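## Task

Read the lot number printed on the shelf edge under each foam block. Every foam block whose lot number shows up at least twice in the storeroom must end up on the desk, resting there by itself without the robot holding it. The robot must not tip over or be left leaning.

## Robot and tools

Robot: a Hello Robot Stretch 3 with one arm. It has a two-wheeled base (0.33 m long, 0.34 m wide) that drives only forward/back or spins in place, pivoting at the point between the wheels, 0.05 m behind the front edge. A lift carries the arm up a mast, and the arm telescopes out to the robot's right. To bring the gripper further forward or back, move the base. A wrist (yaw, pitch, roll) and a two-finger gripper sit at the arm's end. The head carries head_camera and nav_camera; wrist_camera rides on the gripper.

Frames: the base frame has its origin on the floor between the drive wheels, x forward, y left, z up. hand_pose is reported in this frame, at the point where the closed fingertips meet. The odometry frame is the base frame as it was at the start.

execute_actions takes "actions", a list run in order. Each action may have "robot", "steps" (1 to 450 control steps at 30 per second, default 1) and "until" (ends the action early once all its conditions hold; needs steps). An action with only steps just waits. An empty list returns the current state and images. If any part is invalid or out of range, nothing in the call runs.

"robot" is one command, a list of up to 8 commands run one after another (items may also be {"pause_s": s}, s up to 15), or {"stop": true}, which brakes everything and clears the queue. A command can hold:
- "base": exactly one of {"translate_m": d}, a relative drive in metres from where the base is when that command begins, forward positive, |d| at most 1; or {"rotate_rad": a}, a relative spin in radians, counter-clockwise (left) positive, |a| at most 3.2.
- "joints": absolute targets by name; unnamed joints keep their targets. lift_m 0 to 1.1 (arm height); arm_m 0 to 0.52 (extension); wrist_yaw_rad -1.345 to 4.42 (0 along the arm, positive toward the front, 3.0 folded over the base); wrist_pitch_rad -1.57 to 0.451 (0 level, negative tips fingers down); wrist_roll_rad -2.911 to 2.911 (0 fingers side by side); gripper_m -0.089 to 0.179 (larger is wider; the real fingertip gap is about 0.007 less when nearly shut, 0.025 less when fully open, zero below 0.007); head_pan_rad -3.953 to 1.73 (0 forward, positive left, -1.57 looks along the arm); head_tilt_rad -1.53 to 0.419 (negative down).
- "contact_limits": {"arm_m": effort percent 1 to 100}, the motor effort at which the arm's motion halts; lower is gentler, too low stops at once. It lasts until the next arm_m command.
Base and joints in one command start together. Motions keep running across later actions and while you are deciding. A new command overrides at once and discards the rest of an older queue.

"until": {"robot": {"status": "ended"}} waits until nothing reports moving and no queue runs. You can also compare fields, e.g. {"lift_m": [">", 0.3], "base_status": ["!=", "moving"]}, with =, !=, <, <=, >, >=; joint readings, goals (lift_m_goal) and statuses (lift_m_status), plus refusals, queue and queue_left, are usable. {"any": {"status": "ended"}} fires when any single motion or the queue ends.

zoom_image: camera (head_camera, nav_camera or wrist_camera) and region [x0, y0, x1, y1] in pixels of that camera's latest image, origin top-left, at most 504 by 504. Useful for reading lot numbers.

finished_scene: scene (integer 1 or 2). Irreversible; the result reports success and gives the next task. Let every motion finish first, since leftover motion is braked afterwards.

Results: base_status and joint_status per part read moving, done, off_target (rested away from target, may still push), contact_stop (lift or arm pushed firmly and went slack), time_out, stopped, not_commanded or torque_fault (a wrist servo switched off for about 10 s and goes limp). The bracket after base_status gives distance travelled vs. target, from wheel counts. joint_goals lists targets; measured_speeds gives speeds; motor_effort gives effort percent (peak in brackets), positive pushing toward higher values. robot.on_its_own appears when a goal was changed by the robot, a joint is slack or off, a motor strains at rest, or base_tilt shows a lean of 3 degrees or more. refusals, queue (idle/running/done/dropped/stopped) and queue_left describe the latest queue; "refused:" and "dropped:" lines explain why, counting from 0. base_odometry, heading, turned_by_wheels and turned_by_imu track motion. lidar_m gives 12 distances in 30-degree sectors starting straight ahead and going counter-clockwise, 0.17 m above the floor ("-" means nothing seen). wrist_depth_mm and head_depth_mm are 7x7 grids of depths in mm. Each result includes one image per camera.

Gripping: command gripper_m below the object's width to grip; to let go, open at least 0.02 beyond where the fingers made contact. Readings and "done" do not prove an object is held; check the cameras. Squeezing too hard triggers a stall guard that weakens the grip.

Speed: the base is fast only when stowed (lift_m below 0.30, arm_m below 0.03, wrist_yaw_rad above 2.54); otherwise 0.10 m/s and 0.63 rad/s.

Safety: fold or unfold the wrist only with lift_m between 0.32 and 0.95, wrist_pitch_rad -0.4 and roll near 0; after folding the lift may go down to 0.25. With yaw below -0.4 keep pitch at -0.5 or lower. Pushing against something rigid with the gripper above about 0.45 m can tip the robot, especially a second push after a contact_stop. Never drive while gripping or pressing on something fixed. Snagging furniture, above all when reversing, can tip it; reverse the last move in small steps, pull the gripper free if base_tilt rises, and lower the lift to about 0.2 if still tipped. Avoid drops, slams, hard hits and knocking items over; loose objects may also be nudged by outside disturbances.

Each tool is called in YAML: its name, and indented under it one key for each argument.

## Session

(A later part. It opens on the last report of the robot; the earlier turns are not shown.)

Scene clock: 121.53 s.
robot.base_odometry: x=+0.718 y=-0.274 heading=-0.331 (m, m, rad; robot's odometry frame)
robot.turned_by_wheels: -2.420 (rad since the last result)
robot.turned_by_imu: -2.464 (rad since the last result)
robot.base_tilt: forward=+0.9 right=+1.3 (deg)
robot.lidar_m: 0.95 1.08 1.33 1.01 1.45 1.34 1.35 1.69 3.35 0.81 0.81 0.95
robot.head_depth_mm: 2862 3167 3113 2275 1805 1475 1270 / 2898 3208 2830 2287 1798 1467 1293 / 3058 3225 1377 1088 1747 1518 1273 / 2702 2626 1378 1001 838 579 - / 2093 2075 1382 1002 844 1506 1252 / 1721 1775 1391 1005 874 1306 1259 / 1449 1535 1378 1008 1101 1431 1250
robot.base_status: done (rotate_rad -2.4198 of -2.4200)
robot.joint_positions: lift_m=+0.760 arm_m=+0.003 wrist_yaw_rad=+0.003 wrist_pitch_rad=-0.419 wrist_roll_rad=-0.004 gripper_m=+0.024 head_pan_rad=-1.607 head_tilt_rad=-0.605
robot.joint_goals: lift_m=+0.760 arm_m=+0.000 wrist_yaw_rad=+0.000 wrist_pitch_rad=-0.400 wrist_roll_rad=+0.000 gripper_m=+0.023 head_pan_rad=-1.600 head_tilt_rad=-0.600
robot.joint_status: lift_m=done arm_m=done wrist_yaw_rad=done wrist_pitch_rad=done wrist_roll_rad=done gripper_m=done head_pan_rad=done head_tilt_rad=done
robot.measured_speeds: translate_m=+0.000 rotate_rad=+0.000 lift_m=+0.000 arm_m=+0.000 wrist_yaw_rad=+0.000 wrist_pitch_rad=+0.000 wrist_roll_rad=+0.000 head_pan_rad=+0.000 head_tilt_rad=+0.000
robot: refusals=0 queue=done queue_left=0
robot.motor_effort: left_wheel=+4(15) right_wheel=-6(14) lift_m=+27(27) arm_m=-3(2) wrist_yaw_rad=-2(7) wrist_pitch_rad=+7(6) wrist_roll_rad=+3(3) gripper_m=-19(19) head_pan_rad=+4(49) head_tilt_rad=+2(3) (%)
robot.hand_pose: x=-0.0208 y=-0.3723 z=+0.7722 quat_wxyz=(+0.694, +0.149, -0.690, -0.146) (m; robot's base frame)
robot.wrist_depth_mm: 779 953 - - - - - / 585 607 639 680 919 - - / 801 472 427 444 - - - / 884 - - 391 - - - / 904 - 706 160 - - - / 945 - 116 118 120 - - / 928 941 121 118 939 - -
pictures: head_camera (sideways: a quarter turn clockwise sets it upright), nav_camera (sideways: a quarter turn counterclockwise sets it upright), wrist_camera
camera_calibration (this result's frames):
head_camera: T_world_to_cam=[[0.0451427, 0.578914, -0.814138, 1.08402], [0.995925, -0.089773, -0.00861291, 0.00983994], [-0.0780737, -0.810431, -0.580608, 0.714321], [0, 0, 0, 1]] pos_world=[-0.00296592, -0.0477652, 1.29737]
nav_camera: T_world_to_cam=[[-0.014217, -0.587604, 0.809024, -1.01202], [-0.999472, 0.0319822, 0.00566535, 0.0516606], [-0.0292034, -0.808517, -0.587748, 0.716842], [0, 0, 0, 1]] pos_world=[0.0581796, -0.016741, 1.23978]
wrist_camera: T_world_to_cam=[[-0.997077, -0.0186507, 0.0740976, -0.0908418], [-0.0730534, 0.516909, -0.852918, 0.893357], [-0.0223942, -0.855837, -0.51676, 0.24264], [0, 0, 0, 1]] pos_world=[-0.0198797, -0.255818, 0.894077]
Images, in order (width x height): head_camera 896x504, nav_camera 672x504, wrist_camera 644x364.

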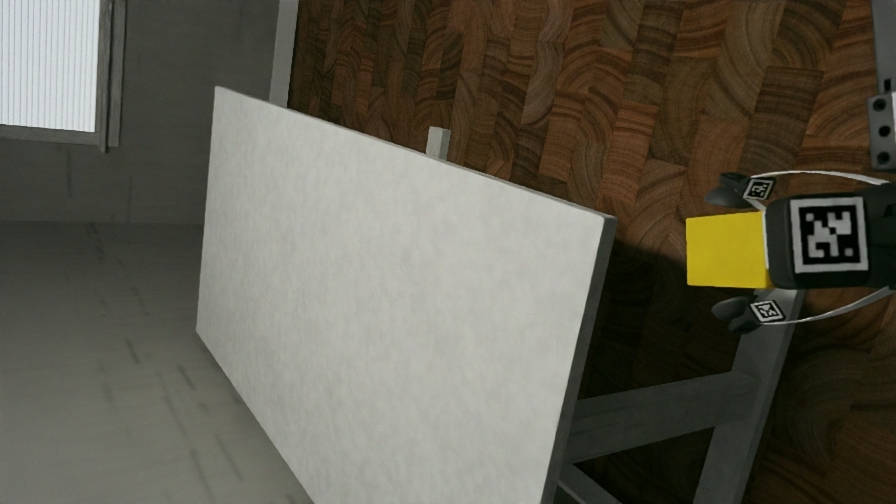

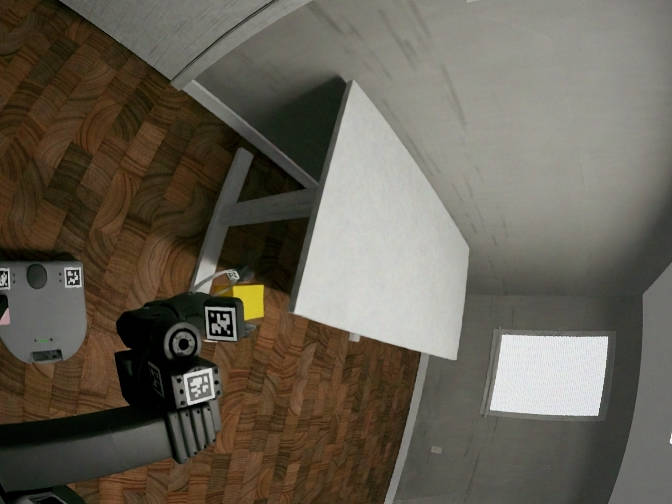

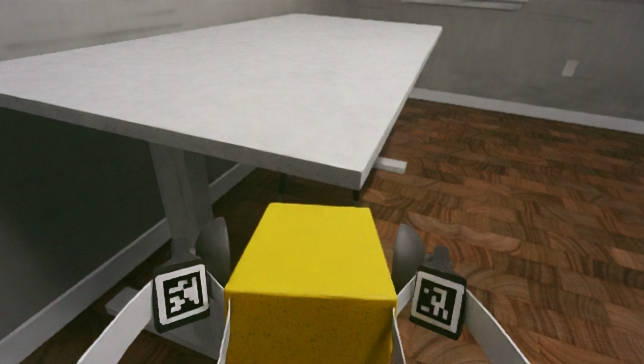

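execute_actions:
  actions:
    - {"robot":{"joints":{"lift_m":0.735,"wrist_pitch_rad":-0.195,"arm_m":0.505}},"steps":300,"until":{"robot":{"arm_m":[">",0.36]}}}
    - {"robot":{"joints":{"lift_m":0.708}},"steps":300,"until":{"robot":{"status":"ended"}}}

Scene clock: 135.33 s.
robot.base_odometry: x=+0.718 y=-0.274 heading=-0.331 (m, m, rad; robot's odometry frame)
robot.turned_by_wheels: +0.000 (rad since the last result)
robot.turned_by_imu: -0.001 (rad since the last result)
robot.base_tilt: forward=+0.8 right=+1.3 (deg)
robot.lidar_m: 0.96 1.09 1.33 1.01 1.45 1.34 1.35 1.69 3.35 0.81 0.81 0.94
robot.head_depth_mm: 2894 3162 3106 2299 1789 1466 1283 / 2945 3176 2857 2260 1861 - - / 2995 3212 1378 1096 1649 1469 1252 / 2709 2615 1370 - 837 1474 1260 / 2088 2050 1394 967 841 1474 1265 / 1684 1794 1380 1001 871 1299 1251 / 1445 1526 1389 1003 1102 1442 1251
robot.base_status: done (rotate_rad -2.4198 of -2.4200)
robot.joint_positions: lift_m=+0.708 arm_m=+0.505 wrist_yaw_rad=+0.002 wrist_pitch_rad=-0.224 wrist_roll_rad=-0.004 gripper_m=+0.024 head_pan_rad=-1.607 head_tilt_rad=-0.605
robot.joint_goals: lift_m=+0.708 arm_m=+0.505 wrist_yaw_rad=+0.000 wrist_pitch_rad=-0.195 wrist_roll_rad=+0.000 gripper_m=+0.023 head_pan_rad=-1.600 head_tilt_rad=-0.600
robot.joint_status: lift_m=done arm_m=done wrist_yaw_rad=done wrist_pitch_rad=done wrist_roll_rad=done gripper_m=done head_pan_rad=done head_tilt_rad=done
robot.measured_speeds: translate_m=+0.000 rotate_rad=+0.000 lift_m=+0.000 arm_m=+0.000 wrist_yaw_rad=+0.000 wrist_pitch_rad=+0.000 wrist_roll_rad=+0.000 head_pan_rad=+0.000 head_tilt_rad=+0.000
robot: refusals=0 queue=done queue_left=0
robot.motor_effort: left_wheel=+4(5) right_wheel=-6(6) lift_m=+19(25) arm_m=+3(2) wrist_yaw_rad=-1(2) wrist_pitch_rad=+11(11) wrist_roll_rad=+3(3) gripper_m=-19(19) head_pan_rad=+4(4) head_tilt_rad=+2(2) (%)
robot.hand_pose: x=-0.0211 y=-0.8942 z=+0.7666 quat_wxyz=(+0.705, +0.080, -0.701, -0.078) (m; robot's base frame)
robot.wrist_depth_mm: 614 782 - - - - - / 623 806 - - - - - / 587 617 648 685 741 - - / 361 371 384 396 413 464 - / 262 268 271 160 304 295 - / 205 216 116 119 120 227 253 / 169 166 121 118 167 183 185
pictures: head_camera (sideways: a quarter turn clockwise sets it upright), nav_camera (sideways: a quarter turn counterclockwise sets it upright), wrist_camera
camera_calibration (this result's frames):
head_camera: T_world_to_cam=[[0.0451429, 0.578914, -0.814138, 1.08402], [0.995925, -0.0897732, -0.0086129, 0.00983993], [-0.0780739, -0.810431, -0.580608, 0.714321], [0, 0, 0, 1]] pos_world=[-0.00296593, -0.0477652, 1.29737]
nav_camera: T_world_to_cam=[[-0.0142171, -0.587604, 0.809024, -1.01202], [-0.999472, 0.0319824, 0.00566535, 0.0516606], [-0.0292035, -0.808517, -0.587748, 0.716842], [0, 0, 0, 1]] pos_world=[0.0581796, -0.016741, 1.23978]
wrist_camera: T_world_to_cam=[[-0.997124, -0.00279783, 0.0757305, -0.0874633], [-0.0721268, 0.341657, -0.937053, 1.06613], [-0.0232521, -0.939821, -0.340876, -0.416896], [0, 0, 0, 1]] pos_world=[-0.0200091, -0.756302, 0.863532]
Images, in order (width x height): head_camera 896x504, nav_camera 672x504, wrist_camera 644x364.

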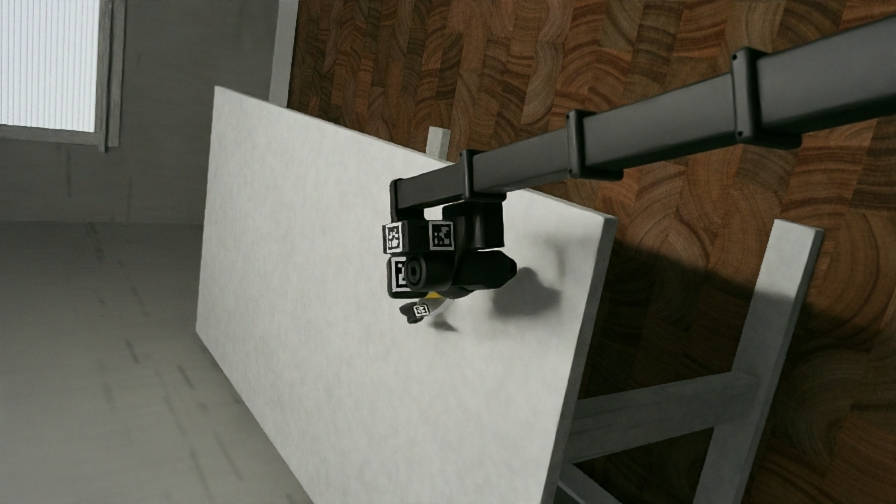

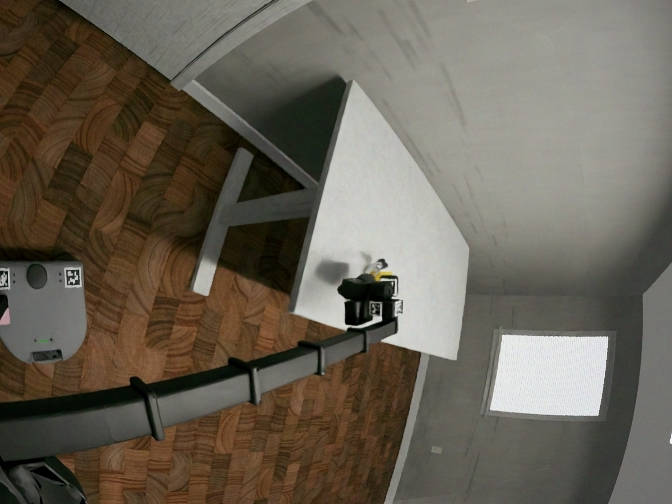

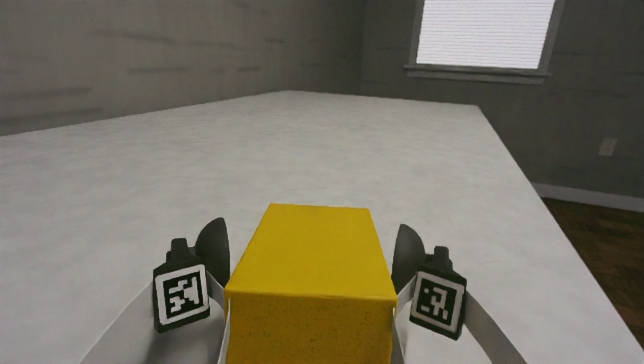

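execute_actions:
  actions:
    - {"robot":{"joints":{"lift_m":0.692}},"steps":60,"until":{"robot":{"status":"ended"}}}
    - {"robot":{"joints":{"gripper_m":0.17}},"steps":60,"until":{"robot":{"gripper_m":[">",0.12]}}}
    - {"robot":{"joints":{"arm_m":0.0}},"steps":60,"until":{"robot":{"arm_m":["<",0.42]}}}

execute_actions:
  actions:
    - {"robot":{"joints":{"lift_m":1.03,"gripper_m":0.179,"head_pan_rad":-1.6,"head_tilt_rad":-0.42}},"steps":100,"until":{"robot":{"arm_m":["<",0.3],"lift_m":[">",0.76]}}}
    - {"robot":[{"base":{"rotate_rad":0.832}},{"base":{"translate_m":0.30}},{"base":{"rotate_rad":1.897}}],"steps":450,"until":{"robot":{"status":"ended"}}}

Scene clock: 154.13 s.
robot.base_odometry: x=+0.718 y=-0.274 heading=-0.331 (m, m, rad; robot's odometry frame)
robot.turned_by_wheels: +0.000 (rad since the last result)
robot.turned_by_imu: -0.001 (rad since the last result)
robot.base_tilt: forward=+0.9 right=+1.3 (deg)
robot.lidar_m: 0.95 1.09 1.33 1.01 1.45 1.34 1.35 1.69 3.34 0.81 0.81 0.95
robot.head_depth_mm: 2792 3177 3148 2294 1782 1476 1274 / 2951 3192 2852 2279 1850 - - / 2989 3205 1373 1097 1689 1449 1253 / 2675 2608 1364 1083 790 1476 1257 / 2087 2059 1382 1004 840 1467 1257 / 1717 1769 1379 1003 869 1303 1257 / 1433 1518 1390 1000 1105 1435 1261
robot.base_status: done (rotate_rad -2.4198 of -2.4200)
robot.joint_positions: lift_m=+0.692 arm_m=+0.419 wrist_yaw_rad=+0.002 wrist_pitch_rad=-0.221 wrist_roll_rad=-0.004 gripper_m=+0.170 head_pan_rad=-1.607 head_tilt_rad=-0.605
robot.joint_goals: lift_m=+0.692 arm_m=+0.000 wrist_yaw_rad=+0.000 wrist_pitch_rad=-0.195 wrist_roll_rad=+0.000 gripper_m=+0.170 head_pan_rad=-1.600 head_tilt_rad=-0.600
robot.joint_status: lift_m=done arm_m=moving wrist_yaw_rad=done wrist_pitch_rad=done wrist_roll_rad=done gripper_m=done head_pan_rad=done head_tilt_rad=done
robot.measured_speeds: translate_m=+0.000 rotate_rad=+0.000 lift_m=+0.000 arm_m=-0.140 wrist_yaw_rad=+0.000 wrist_pitch_rad=+0.000 wrist_roll_rad=+0.000 head_pan_rad=+0.000 head_tilt_rad=+0.000
robot: refusals=0 queue=running queue_left=0
robot.motor_effort: left_wheel=+4(4) right_wheel=-6(6) lift_m=+18(22) arm_m=-1(4) wrist_yaw_rad=-1(1) wrist_pitch_rad=+10(11) wrist_roll_rad=+3(2) gripper_m=+0(83) head_pan_rad=+4(4) head_tilt_rad=+2(2) (%)
robot.hand_pose: x=-0.0211 y=-0.8091 z=+0.7513 quat_wxyz=(+0.705, +0.079, -0.701, -0.077) (m; robot's base frame)
robot.wrist_depth_mm: 645 820 - - - - - / 656 848 - - - - - / 527 553 592 626 669 - - / 326 334 345 226 370 462 - / 235 246 241 201 257 272 - / - 186 189 192 196 199 - / - 152 155 157 160 159 -
pictures: head_camera (sideways: a quarter turn clockwise sets it upright), nav_camera (sideways: a quarter turn counterclockwise sets it upright), wrist_camera
camera_calibration (this result's frames):
head_camera: T_world_to_cam=[[0.0451427, 0.578914, -0.814138, 1.08402], [0.995925, -0.089773, -0.00861291, 0.00983994], [-0.0780737, -0.810431, -0.580608, 0.714321], [0, 0, 0, 1]] pos_world=[-0.00296592, -0.0477652, 1.29737]
nav_camera: T_world_to_cam=[[-0.014217, -0.587604, 0.809024, -1.01202], [-0.999472, 0.0319822, 0.00566535, 0.0516606], [-0.0292034, -0.808517, -0.587748, 0.716842], [0, 0, 0, 1]] pos_world=[0.0581796, -0.016741, 1.23978]
wrist_camera: T_world_to_cam=[[-0.997125, -0.00256542, 0.0757325, -0.0858837], [-0.0721201, 0.338815, -0.938085, 1.02123], [-0.0232527, -0.94085, -0.338026, -0.345077], [0, 0, 0, 1]] pos_world=[-0.0200095, -0.670894, 0.847859]
Images, in order (width x height): head_camera 896x504, nav_camera 672x504, wrist_camera 644x364.

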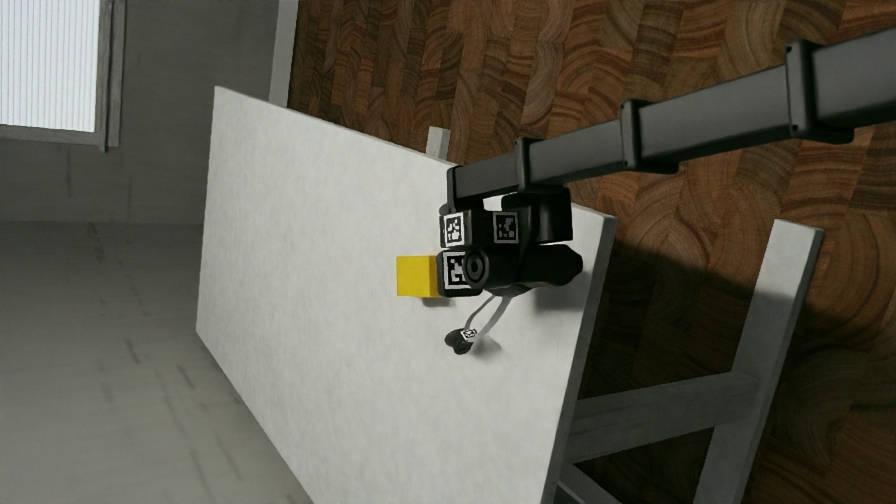

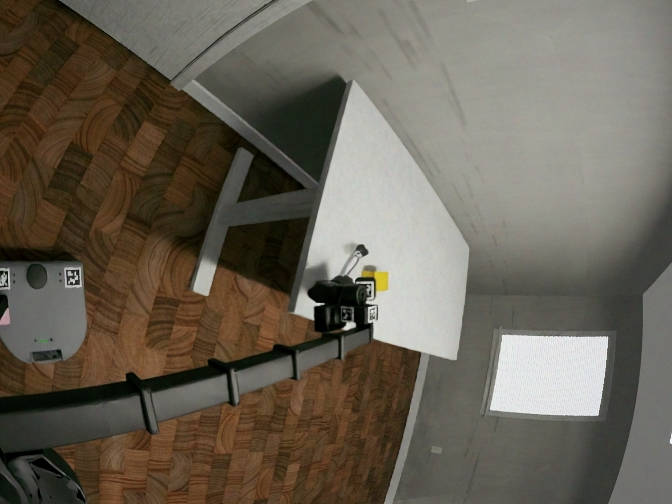

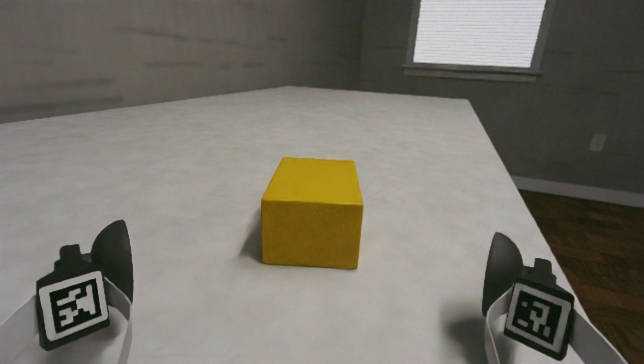

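Scene clock: 165.23 s.
robot.base_odometry: x=+0.982 y=-0.130 heading=+2.398 (m, m, rad; robot's odometry frame)
robot.turned_by_wheels: +2.729 (rad since the last result)
robot.turned_by_imu: +2.776 (rad since the last result)
robot.base_tilt: forward=+0.8 right=+1.2 (deg)
robot.lidar_m: 1.44 1.49 2.03 1.66 1.24 0.88 0.84 0.87 0.79 1.12 0.80 1.50
robot.head_depth_mm: 945 1000 1021 - - - - / 968 1038 1102 780 - - - / 958 1029 1094 833 - - - / 949 1026 1087 840 - - - / 938 1015 1070 789 1250 976 1262 / 938 1004 1059 796 1251 1016 1249 / 930 1002 1059 798 1252 1015 1262
robot.base_status: done (rotate_rad +1.8968 of +1.8970)
robot.joint_positions: lift_m=+1.030 arm_m=+0.003 wrist_yaw_rad=+0.001 wrist_pitch_rad=-0.220 wrist_roll_rad=-0.004 gripper_m=+0.179 head_pan_rad=-1.607 head_tilt_rad=-0.428
robot.joint_goals: lift_m=+1.030 arm_m=+0.000 wrist_yaw_rad=+0.000 wrist_pitch_rad=-0.195 wrist_roll_rad=+0.000 gripper_m=+0.179 head_pan_rad=-1.600 head_tilt_rad=-0.420
robot.joint_status: lift_m=done arm_m=done wrist_yaw_rad=done wrist_pitch_rad=done wrist_roll_rad=done gripper_m=done head_pan_rad=done head_tilt_rad=done
robot.measured_speeds: translate_m=+0.000 rotate_rad=+0.000 lift_m=+0.000 arm_m=+0.000 wrist_yaw_rad=+0.000 wrist_pitch_rad=+0.000 wrist_roll_rad=+0.000 head_pan_rad=+0.000 head_tilt_rad=+0.000
robot: refusals=0 queue=done queue_left=0
robot.motor_effort: left_wheel=-5(10) right_wheel=+5(11) lift_m=+26(25) arm_m=-3(5) wrist_yaw_rad=+0(1) wrist_pitch_rad=+9(10) wrist_roll_rad=+3(3) gripper_m=+1(49) head_pan_rad=+4(2) head_tilt_rad=+3(19) (%)
robot.hand_pose: x=-0.0212 y=-0.3928 z=+1.0891 quat_wxyz=(+0.705, +0.078, -0.701, -0.077) (m; robot's base frame)
robot.wrist_depth_mm: 597 789 808 827 824 672 451 / 596 839 835 852 863 674 453 / 602 787 877 882 904 658 470 / 512 520 548 564 589 579 517 / 567 869 - - 977 541 853 / - 935 - - - 733 917 / 632 820 843 840 853 685 898
pictures: head_camera (sideways: a quarter turn clockwise sets it upright), nav_camera (sideways: a quarter turn counterclockwise sets it upright), wrist_camera
camera_calibration (this result's frames):
head_camera: T_world_to_cam=[[0.0395955, 0.426566, -0.903589, 1.20071], [0.995912, -0.0903229, 0.00100153, -0.00267603], [-0.0811876, -0.899935, -0.428398, 0.516297], [0, 0, 0, 1]] pos_world=[-0.00296079, -0.0477907, 1.30613]
nav_camera: T_world_to_cam=[[-0.00869674, -0.436033, 0.899889, -1.13055], [-0.999438, 0.0329171, 0.00629087, 0.0508446], [-0.0323647, -0.899328, -0.436074, 0.519517], [0, 0, 0, 1]] pos_world=[0.057798, -0.0274136, 1.2436]
wrist_camera: T_world_to_cam=[[-0.997126, -0.0018555, 0.0757342, -0.110277], [-0.071895, 0.338294, -0.93829, 1.19701], [-0.0238794, -0.941039, -0.337455, 0.160003], [0, 0, 0, 1]] pos_world=[-0.0200805, -0.254576, 1.18549]
Images, in order (width x height): head_camera 896x504, nav_camera 672x504, wrist_camera 644x364.

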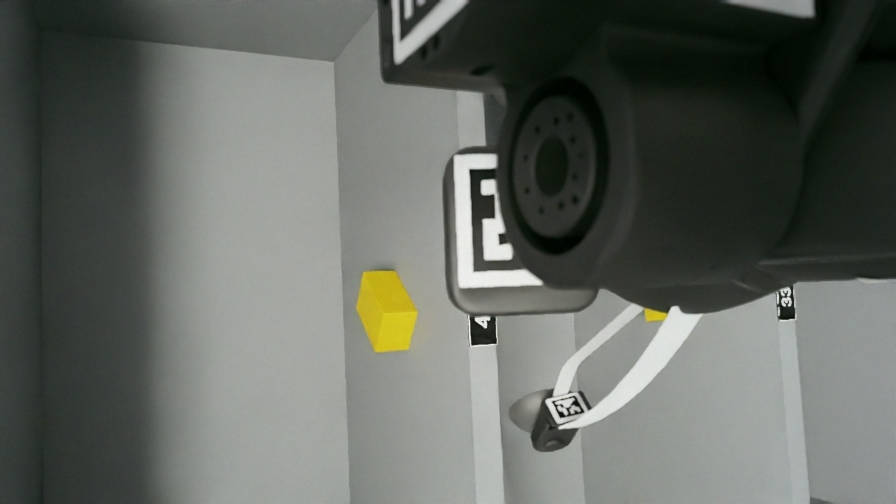

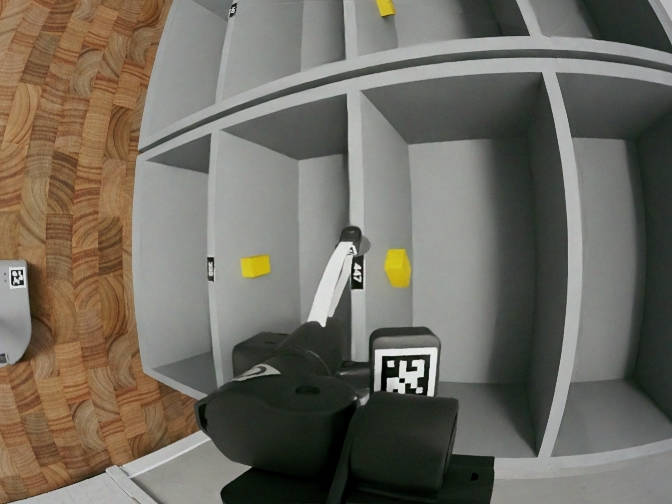

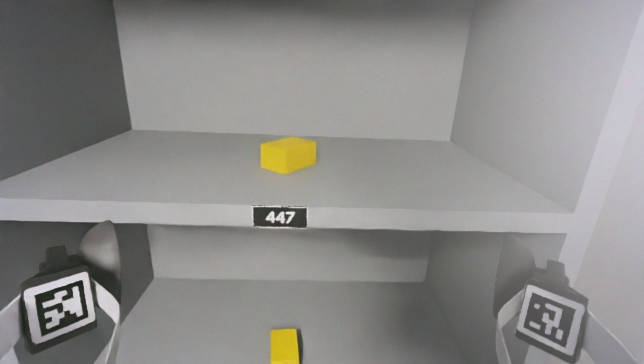

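zoom_image:
  camera: "head_camera"
  region: [330, 250, 450, 370]

zoom_image:
  camera: "wrist_camera"
  region: [240, 120, 340, 190]

Region (330, 250, 450, 370) of head_camera's 896x504 image, scaled by 4.200, with more detail than that image has.

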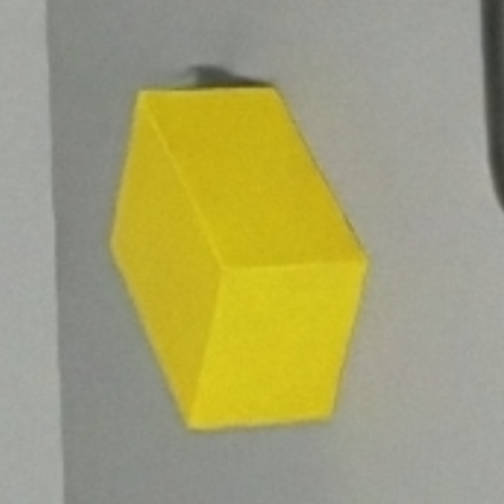

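Region (240, 120, 340, 190) of wrist_camera's 644x364 image, scaled by 5.040; it fills the top 353 rows of this view, and the rest is white.

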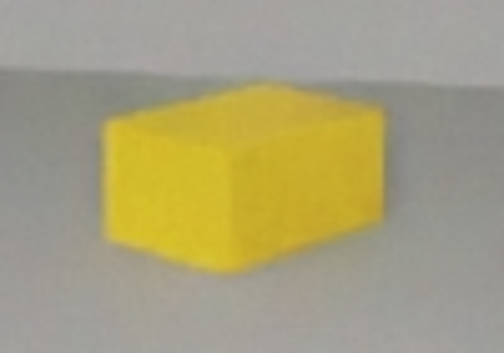

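execute_actions:
  actions:
    - {"robot":{"base":{"rotate_rad":-0.2},"joints":{"wrist_yaw_rad":-0.39,"arm_m":0.462,"lift_m":1.035,"head_pan_rad":-1.75}},"steps":100,"until":{"robot":{"base_status":["!=","moving"]}}}
    - {"robot":{"base":{"translate_m":0.31}},"steps":300,"until":{"robot":{"status":"ended"}}}

Scene clock: 217.43 s.
robot.base_odometry: x=+0.800 y=+0.121 heading=+2.198 (m, m, rad; robot's odometry frame)
robot.turned_by_wheels: -0.200 (rad since the last result)
robot.turned_by_imu: -0.206 (rad since the last result)
robot.base_tilt: forward=+0.9 right=+1.4 (deg)
robot.lidar_m: 1.13 1.14 1.36 2.50 1.82 1.21 1.15 1.15 0.94 1.06 0.62 1.23
robot.head_depth_mm: 901 963 - - 1142 1114 1261 / 1014 1103 - 1256 1249 1082 1307 / 1017 1089 - 783 1297 1007 1313 / 975 1040 1043 788 1298 986 1252 / 934 987 - 739 1255 1011 1223 / 903 959 1010 741 1198 1015 875 / 866 925 981 748 1160 1011 825
robot.base_status: done (translate_m +0.3100 of +0.3100)
robot.joint_positions: lift_m=+1.035 arm_m=+0.462 wrist_yaw_rad=-0.388 wrist_pitch_rad=-0.220 wrist_roll_rad=-0.004 gripper_m=+0.179 head_pan_rad=-1.743 head_tilt_rad=-0.428
robot.joint_goals: lift_m=+1.035 arm_m=+0.462 wrist_yaw_rad=-0.390 wrist_pitch_rad=-0.195 wrist_roll_rad=+0.000 gripper_m=+0.179 head_pan_rad=-1.750 head_tilt_rad=-0.420
robot.joint_status: lift_m=done arm_m=done wrist_yaw_rad=done wrist_pitch_rad=done wrist_roll_rad=done gripper_m=done head_pan_rad=done head_tilt_rad=done
robot.measured_speeds: translate_m=+0.000 rotate_rad=+0.000 lift_m=+0.000 arm_m=+0.000 wrist_yaw_rad=+0.000 wrist_pitch_rad=+0.000 wrist_roll_rad=+0.000 head_pan_rad=+0.000 head_tilt_rad=+0.000
robot: refusals=0 queue=done queue_left=0
robot.motor_effort: left_wheel=+5(9) right_wheel=-6(10) lift_m=+26(27) arm_m=+2(1) wrist_yaw_rad=-2(2) wrist_pitch_rad=+10(10) wrist_roll_rad=+2(3) gripper_m=+0(0) head_pan_rad=-3(21) head_tilt_rad=+3(3) (%)
robot.hand_pose: x=-0.1142 y=-0.8332 z=+1.0941 quat_wxyz=(+0.676, -0.059, -0.703, -0.212) (m; robot's base frame)
robot.wrist_depth_mm: 285 323 368 440 532 471 390 / 299 334 389 464 559 481 398 / 308 347 407 491 580 492 408 / 318 363 427 504 582 503 413 / 327 368 390 398 413 427 405 / - 296 301 306 315 320 332 / 224 242 245 191 254 253 273
pictures: head_camera (sideways: a quarter turn clockwise sets it upright), nav_camera (sideways: a quarter turn counterclockwise sets it upright), wrist_camera
camera_calibration (this result's frames):
head_camera: T_world_to_cam=[[0.0972346, 0.417148, -0.903622, 1.2004], [0.974372, -0.224941, 0.00100569, -0.00255005], [-0.202842, -0.880562, -0.428329, 0.516949], [0, 0, 0, 1]] pos_world=[-0.00937673, -0.0461138, 1.30614]
nav_camera: T_world_to_cam=[[-0.0679107, -0.43073, 0.899922, -1.13023], [-0.985673, 0.168549, 0.0062911, 0.0507604], [-0.154391, -0.886602, -0.436006, 0.520172], [0, 0, 0, 1]] pos_world=[0.0535882, -0.0341949, 1.2436]
wrist_camera: T_world_to_cam=[[-0.923197, 0.376792, 0.0757344, 0.119783], [0.0618878, 0.340231, -0.938303, 1.36091], [-0.379312, -0.861551, -0.337419, -0.229353], [0, 0, 0, 1]] pos_world=[-0.0606371, -0.705757, 1.19049]
Images, in order (width x height): head_camera 896x504, nav_camera 672x504, wrist_camera 644x364.

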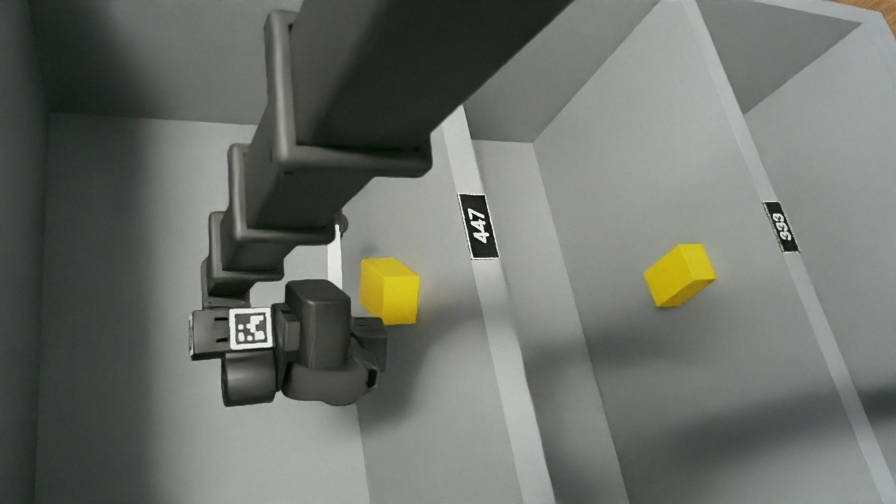

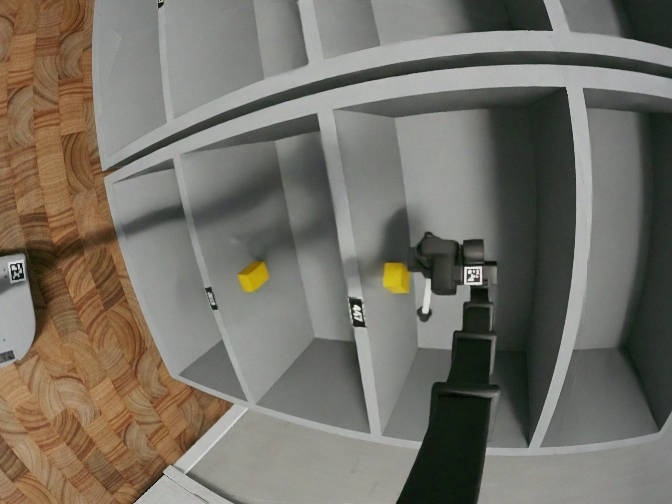

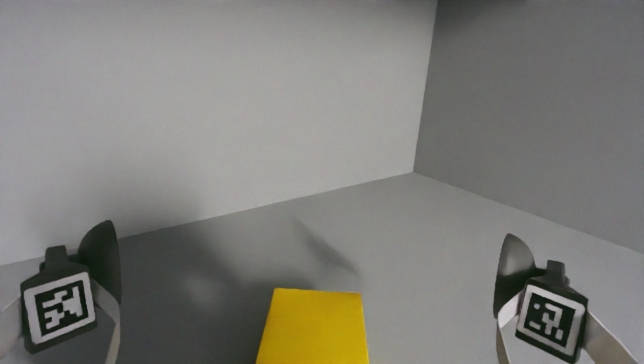

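execute_actions:
  actions:
    - {"robot":{"joints":{"lift_m":0.964,"arm_m":0.466,"gripper_m":0.13}},"steps":100,"until":{"robot":{"status":"ended"}}}
    - {"robot":{"joints":{"gripper_m":0.02}},"steps":100,"until":{"robot":{"status":"ended"}}}

Scene clock: 229.73 s.
robot.base_odometry: x=+0.800 y=+0.121 heading=+2.198 (m, m, rad; robot's odometry frame)
robot.turned_by_wheels: +0.000 (rad since the last result)
robot.turned_by_imu: -0.001 (rad since the last result)
robot.base_tilt: forward=+0.9 right=+1.3 (deg)
robot.lidar_m: 1.13 1.14 1.36 2.50 1.82 1.21 1.15 1.15 0.93 1.06 0.62 1.23
robot.head_depth_mm: 899 962 1005 880 - - 1277 / 1013 1105 1121 829 - 1040 1320 / 1009 1094 1150 - 1250 1006 1314 / 978 1057 1114 737 1281 983 1261 / 937 1012 1052 677 1258 1011 1225 / 901 965 1017 705 1207 1011 870 / 871 923 979 746 1160 1020 831
robot.base_status: done (translate_m +0.3100 of +0.3100)
robot.joint_positions: lift_m=+0.964 arm_m=+0.466 wrist_yaw_rad=-0.388 wrist_pitch_rad=-0.220 wrist_roll_rad=-0.004 gripper_m=+0.021 head_pan_rad=-1.743 head_tilt_rad=-0.428
robot.joint_goals: lift_m=+0.964 arm_m=+0.466 wrist_yaw_rad=-0.390 wrist_pitch_rad=-0.195 wrist_roll_rad=+0.000 gripper_m=+0.020 head_pan_rad=-1.750 head_tilt_rad=-0.420
robot.joint_status: lift_m=done arm_m=done wrist_yaw_rad=done wrist_pitch_rad=done wrist_roll_rad=done gripper_m=done head_pan_rad=done head_tilt_rad=done
robot.measured_speeds: translate_m=+0.000 rotate_rad=+0.000 lift_m=+0.000 arm_m=+0.000 wrist_yaw_rad=+0.000 wrist_pitch_rad=+0.000 wrist_roll_rad=+0.000 head_pan_rad=+0.000 head_tilt_rad=+0.000
robot: refusals=0 queue=done queue_left=0
robot.motor_effort: left_wheel=+4(4) right_wheel=-6(6) lift_m=+17(25) arm_m=+3(3) wrist_yaw_rad=-1(0) wrist_pitch_rad=+9(10) wrist_roll_rad=+3(3) gripper_m=-19(92) head_pan_rad=-3(4) head_tilt_rad=+3(3) (%)
robot.hand_pose: x=-0.1142 y=-0.8372 z=+1.0235 quat_wxyz=(+0.676, -0.059, -0.703, -0.212) (m; robot's base frame)
robot.wrist_depth_mm: 288 318 366 430 528 473 392 / 296 330 383 456 554 479 397 / 307 342 400 485 566 498 406 / 309 336 351 363 376 390 393 / 235 242 260 160 262 269 276 / 186 188 129 125 - 203 209 / 152 152 145 130 156 165 167
pictures: head_camera (sideways: a quarter turn clockwise sets it upright), nav_camera (sideways: a quarter turn counterclockwise sets it upright), wrist_camera
camera_calibration (this result's frames):
head_camera: T_world_to_cam=[[0.0972345, 0.417148, -0.903622, 1.2004], [0.974372, -0.224941, 0.00100568, -0.00255005], [-0.202842, -0.880562, -0.428329, 0.516949], [0, 0, 0, 1]] pos_world=[-0.00937672, -0.0461138, 1.30614]
nav_camera: T_world_to_cam=[[-0.0679106, -0.43073, 0.899922, -1.13023], [-0.985673, 0.168549, 0.0062911, 0.0507604], [-0.154391, -0.886602, -0.436006, 0.520172], [0, 0, 0, 1]] pos_world=[0.0535882, -0.0341948, 1.2436]
wrist_camera: T_world_to_cam=[[-0.923197, 0.376791, 0.0757321, 0.126635], [0.0618876, 0.340226, -0.938305, 1.29607], [-0.379311, -0.861554, -0.337415, -0.256612], [0, 0, 0, 1]] pos_world=[-0.0606371, -0.709757, 1.11993]
Images, in order (width x height): head_camera 896x504, nav_camera 672x504, wrist_camera 644x364.

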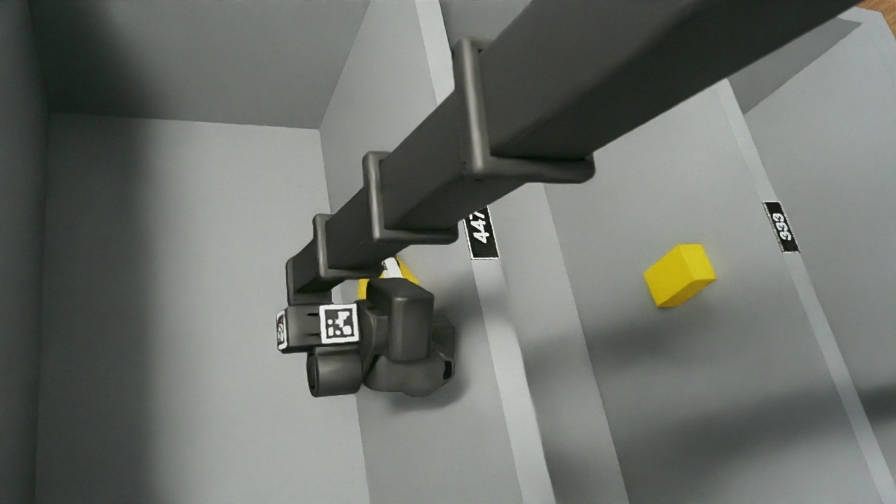

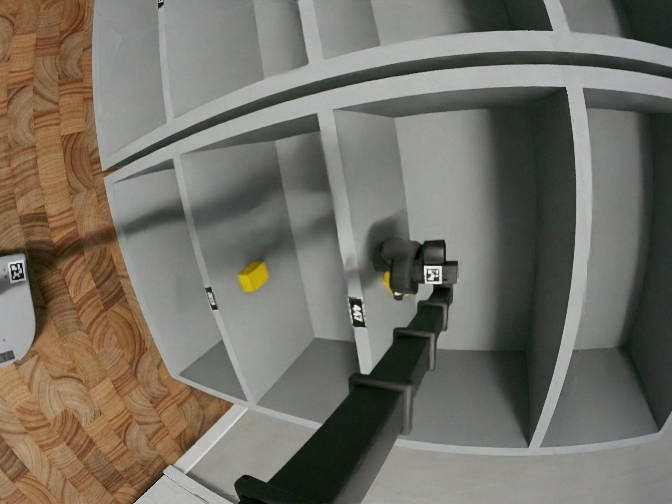

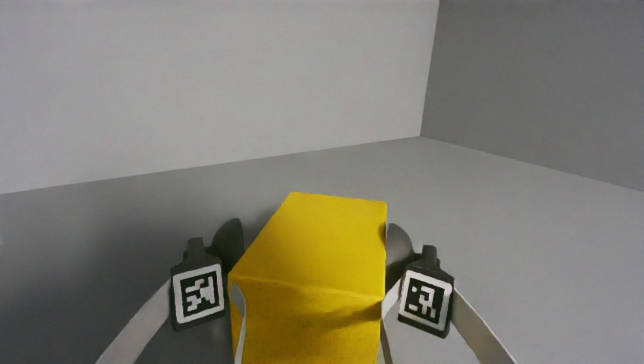

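execute_actions:
  actions:
    - {"robot":{"joints":{"lift_m":0.995}},"steps":60,"until":{"robot":{"lift_m":[">",0.987]}}}
    - {"robot":{"joints":{"arm_m":0.0}},"steps":200,"until":{"robot":{"arm_m":["<",0.3]}}}

execute_actions:
  actions:
    - {"steps":200,"until":{"robot":{"arm_m":["<",0.15]}}}
    - {"robot":{"base":{"rotate_rad":-1.61},"joints":{"lift_m":0.34,"wrist_pitch_rad":-0.4,"wrist_yaw_rad":0.0,"head_pan_rad":-3.1,"head_tilt_rad":-0.5}},"steps":100,"until":{"robot":{"lift_m":["<",0.9]}}}
    - {"robot":{"joints":{"wrist_yaw_rad":2.62}},"steps":200,"until":{"robot":{"base_status":["!=","moving"]}}}
    - {"robot":{"base":{"translate_m":-1.0}},"steps":200,"until":{"robot":{"wrist_yaw_rad":[">",2.58]}}}
    - {"robot":{"joints":{"lift_m":0.285}},"steps":200,"until":{"robot":{"translate_m":["<",-0.5]}}}
    - {"robot":{"base":{"translate_m":-1.0}},"steps":200,"until":{"robot":{"translate_m":["<",-0.6]}}}
    - {"robot":{"joints":{"lift_m":0.74,"head_pan_rad":-1.6,"head_tilt_rad":-0.6}},"steps":200,"until":{"robot":{"lift_m":[">",0.4]}}}
    - {"robot":{"joints":{"wrist_yaw_rad":0.0}},"steps":300,"until":{"robot":{"wrist_yaw_rad":["<",0.3]}}}
    - {"robot":{"joints":{"wrist_pitch_rad":-0.19}},"steps":300,"until":{"robot":{"status":"ended"}}}

Scene clock: 243.80 s.
robot.base_odometry: x=+0.800 y=+0.121 heading=+2.198 (m, m, rad; robot's odometry frame)
robot.turned_by_wheels: +0.000 (rad since the last result)
robot.turned_by_imu: -0.001 (rad since the last result)
robot.base_tilt: forward=+0.9 right=+1.3 (deg)
robot.lidar_m: 1.14 1.14 1.35 2.50 1.83 1.22 1.15 1.15 0.94 1.06 0.62 1.23
robot.head_depth_mm: 900 960 998 850 - 1181 1265 / 1015 1106 1131 - 1180 1070 1313 / 1014 1096 1165 1057 1309 1012 1315 / 977 1050 1100 711 1285 978 1250 / 940 1006 1046 - 1254 1006 1225 / 902 958 1017 744 1205 1014 869 / 868 924 986 747 1153 1018 825
robot.base_status: done (translate_m +0.3100 of +0.3100)
robot.joint_positions: lift_m=+0.995 arm_m=+0.296 wrist_yaw_rad=-0.388 wrist_pitch_rad=-0.220 wrist_roll_rad=-0.004 gripper_m=+0.021 head_pan_rad=-1.743 head_tilt_rad=-0.428
robot.joint_goals: lift_m=+0.995 arm_m=+0.000 wrist_yaw_rad=-0.390 wrist_pitch_rad=-0.195 wrist_roll_rad=+0.000 gripper_m=+0.020 head_pan_rad=-1.750 head_tilt_rad=-0.420
robot.joint_status: lift_m=moving arm_m=moving wrist_yaw_rad=done wrist_pitch_rad=done wrist_roll_rad=done gripper_m=done head_pan_rad=done head_tilt_rad=done
robot.measured_speeds: translate_m=+0.000 rotate_rad=+0.000 lift_m=+0.000 arm_m=-0.140 wrist_yaw_rad=+0.000 wrist_pitch_rad=+0.000 wrist_roll_rad=+0.000 head_pan_rad=+0.000 head_tilt_rad=+0.000
robot: refusals=0 queue=running queue_left=0
robot.motor_effort: left_wheel=+4(4) right_wheel=-6(6) lift_m=+29(27) arm_m=-3(1) wrist_yaw_rad=-1(1) wrist_pitch_rad=+10(10) wrist_roll_rad=+3(3) gripper_m=-16(17) head_pan_rad=-2(2) head_tilt_rad=+3(3) (%)
robot.hand_pose: x=-0.1142 y=-0.6679 z=+1.0541 quat_wxyz=(+0.676, -0.059, -0.703, -0.212) (m; robot's base frame)
robot.wrist_depth_mm: 405 457 523 624 638 504 416 / 420 478 552 656 659 518 427 / 434 496 580 676 648 531 437 / 412 425 439 456 472 490 444 / 296 303 326 160 329 336 453 / 232 236 129 126 - 285 814 / 191 191 182 130 211 566 846
pictures: head_camera (sideways: a quarter turn clockwise sets it upright), nav_camera (sideways: a quarter turn counterclockwise sets it upright), wrist_camera
camera_calibration (this result's frames):
head_camera: T_world_to_cam=[[0.0972344, 0.417148, -0.903622, 1.2004], [0.974372, -0.224941, 0.00100568, -0.00255004], [-0.202842, -0.880562, -0.42833, 0.516949], [0, 0, 0, 1]] pos_world=[-0.00937671, -0.0461138, 1.30614]
nav_camera: T_world_to_cam=[[-0.0679106, -0.430731, 0.899922, -1.13023], [-0.985673, 0.168549, 0.0062911, 0.0507604], [-0.154391, -0.886602, -0.436006, 0.520172], [0, 0, 0, 1]] pos_world=[0.0535882, -0.0341948, 1.2436]
wrist_camera: T_world_to_cam=[[-0.923154, 0.376898, 0.0757318, 0.0605585], [0.0619271, 0.340219, -0.938305, 1.26711], [-0.37941, -0.86151, -0.337414, -0.100379], [0, 0, 0, 1]] pos_world=[-0.0606485, -0.540397, 1.15048]
Images, in order (width x height): head_camera 896x504, nav_camera 672x504, wrist_camera 644x364.

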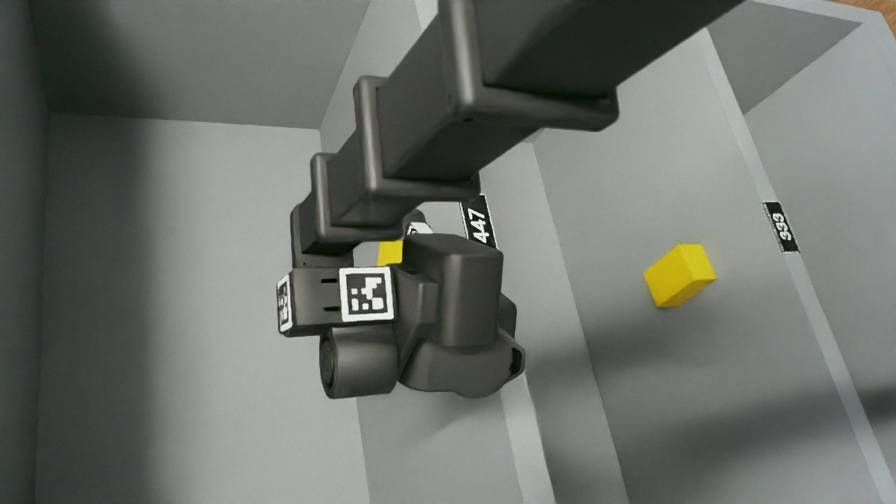

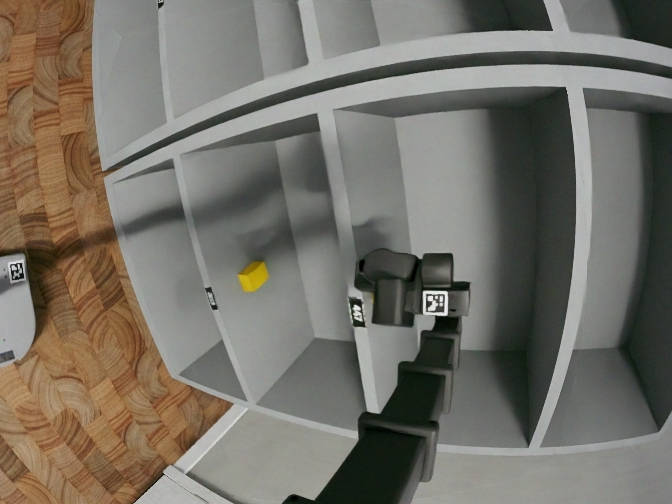

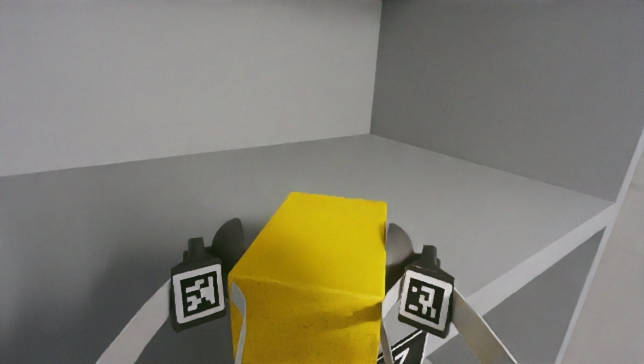

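Scene clock: 259.40 s.
robot.base_odometry: x=-0.450 y=-0.712 heading=+0.588 (m, m, rad; robot's odometry frame)
robot.turned_by_wheels: -1.610 (rad since the last result)
robot.turned_by_imu: -1.640 (rad since the last result)
robot.base_tilt: forward=+0.8 right=+1.3 (deg)
robot.lidar_m: 2.07 1.50 0.87 0.75 0.75 0.87 2.24 2.25 1.36 0.96 1.16 1.77
robot.head_depth_mm: 1577 1726 1423 2048 1812 1480 1267 / 1500 1673 1410 1171 1773 1473 1265 / 1445 1608 1403 1110 1761 1490 1289 / 1405 1543 1418 1067 1788 551 - / 1368 1494 1421 1023 1768 1531 1272 / 1318 1442 1434 1026 1770 1493 1264 / 1275 1392 1434 1029 1720 1493 1259
robot.base_status: done (translate_m -1.0000 of -1.0000)
robot.joint_positions: lift_m=+0.740 arm_m=+0.003 wrist_yaw_rad=+0.003 wrist_pitch_rad=-0.219 wrist_roll_rad=-0.004 gripper_m=+0.021 head_pan_rad=-1.607 head_tilt_rad=-0.592
robot.joint_goals: lift_m=+0.740 arm_m=+0.000 wrist_yaw_rad=+0.000 wrist_pitch_rad=-0.190 wrist_roll_rad=+0.000 gripper_m=+0.020 head_pan_rad=-1.600 head_tilt_rad=-0.600
robot.joint_status: lift_m=done arm_m=done wrist_yaw_rad=done wrist_pitch_rad=done wrist_roll_rad=done gripper_m=done head_pan_rad=done head_tilt_rad=done
robot.measured_speeds: translate_m=+0.000 rotate_rad=+0.000 lift_m=+0.000 arm_m=+0.000 wrist_yaw_rad=+0.000 wrist_pitch_rad=+0.000 wrist_roll_rad=+0.000 head_pan_rad=+0.000 head_tilt_rad=+0.000
robot: refusals=0 queue=done queue_left=0
robot.motor_effort: left_wheel=+4(10) right_wheel=-6(16) lift_m=+26(34) arm_m=-2(2) wrist_yaw_rad=+0(6) wrist_pitch_rad=+11(6) wrist_roll_rad=+3(3) gripper_m=-17(18) head_pan_rad=+4(53) head_tilt_rad=-4(16) (%)
robot.hand_pose: x=-0.0207 y=-0.3928 z=+0.7992 quat_wxyz=(+0.705, +0.079, -0.701, -0.076) (m; robot's base frame)
robot.wrist_depth_mm: - - - - - - - / - - - - - - - / 748 790 839 883 967 - - / 505 522 587 600 - - - / - - - 161 - - - / - - 129 126 - - - / - - - 130 - - -
pictures: head_camera (sideways: a quarter turn clockwise sets it upright), nav_camera (sideways: a quarter turn counterclockwise sets it upright), wrist_camera
camera_calibration (this result's frames):
head_camera: T_world_to_cam=[[0.0449233, 0.568636, -0.821362, 1.09344], [0.995897, -0.090141, -0.00793603, 0.00895902], [-0.0785511, -0.817636, -0.570352, 0.700982], [0, 0, 0, 1]] pos_world=[-0.00298051, -0.0478156, 1.29799]
nav_camera: T_world_to_cam=[[-0.0140022, -0.577397, 0.816344, -1.02157], [-0.999461, 0.0323187, 0.00571584, 0.0515947], [-0.0296835, -0.815824, -0.577538, 0.703563], [0, 0, 0, 1]] pos_world=[0.0581469, -0.0175333, 1.23999]
wrist_camera: T_world_to_cam=[[-0.997122, -0.003829, 0.0757183, -0.0885914], [-0.0725615, 0.337632, -0.938477, 0.924935], [-0.0219714, -0.941271, -0.336938, 0.0617116], [0, 0, 0, 1]] pos_world=[-0.0198658, -0.254539, 0.895531]
Images, in order (width x height): head_camera 896x504, nav_camera 672x504, wrist_camera 644x364.

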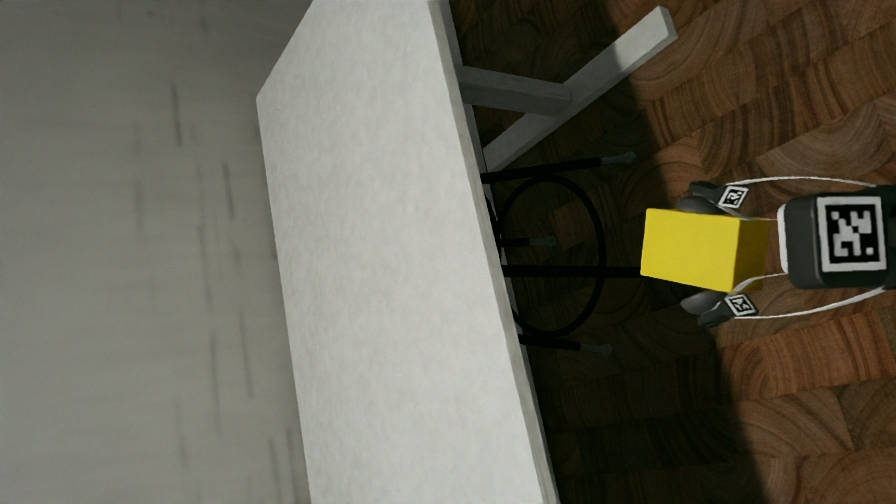

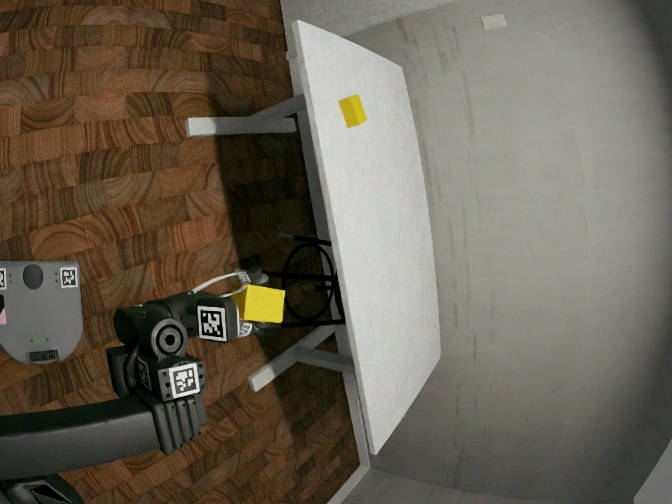

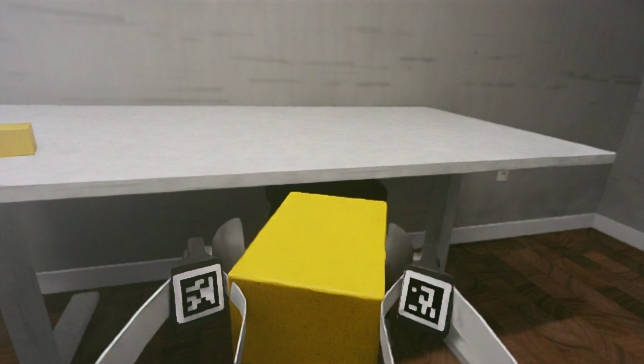

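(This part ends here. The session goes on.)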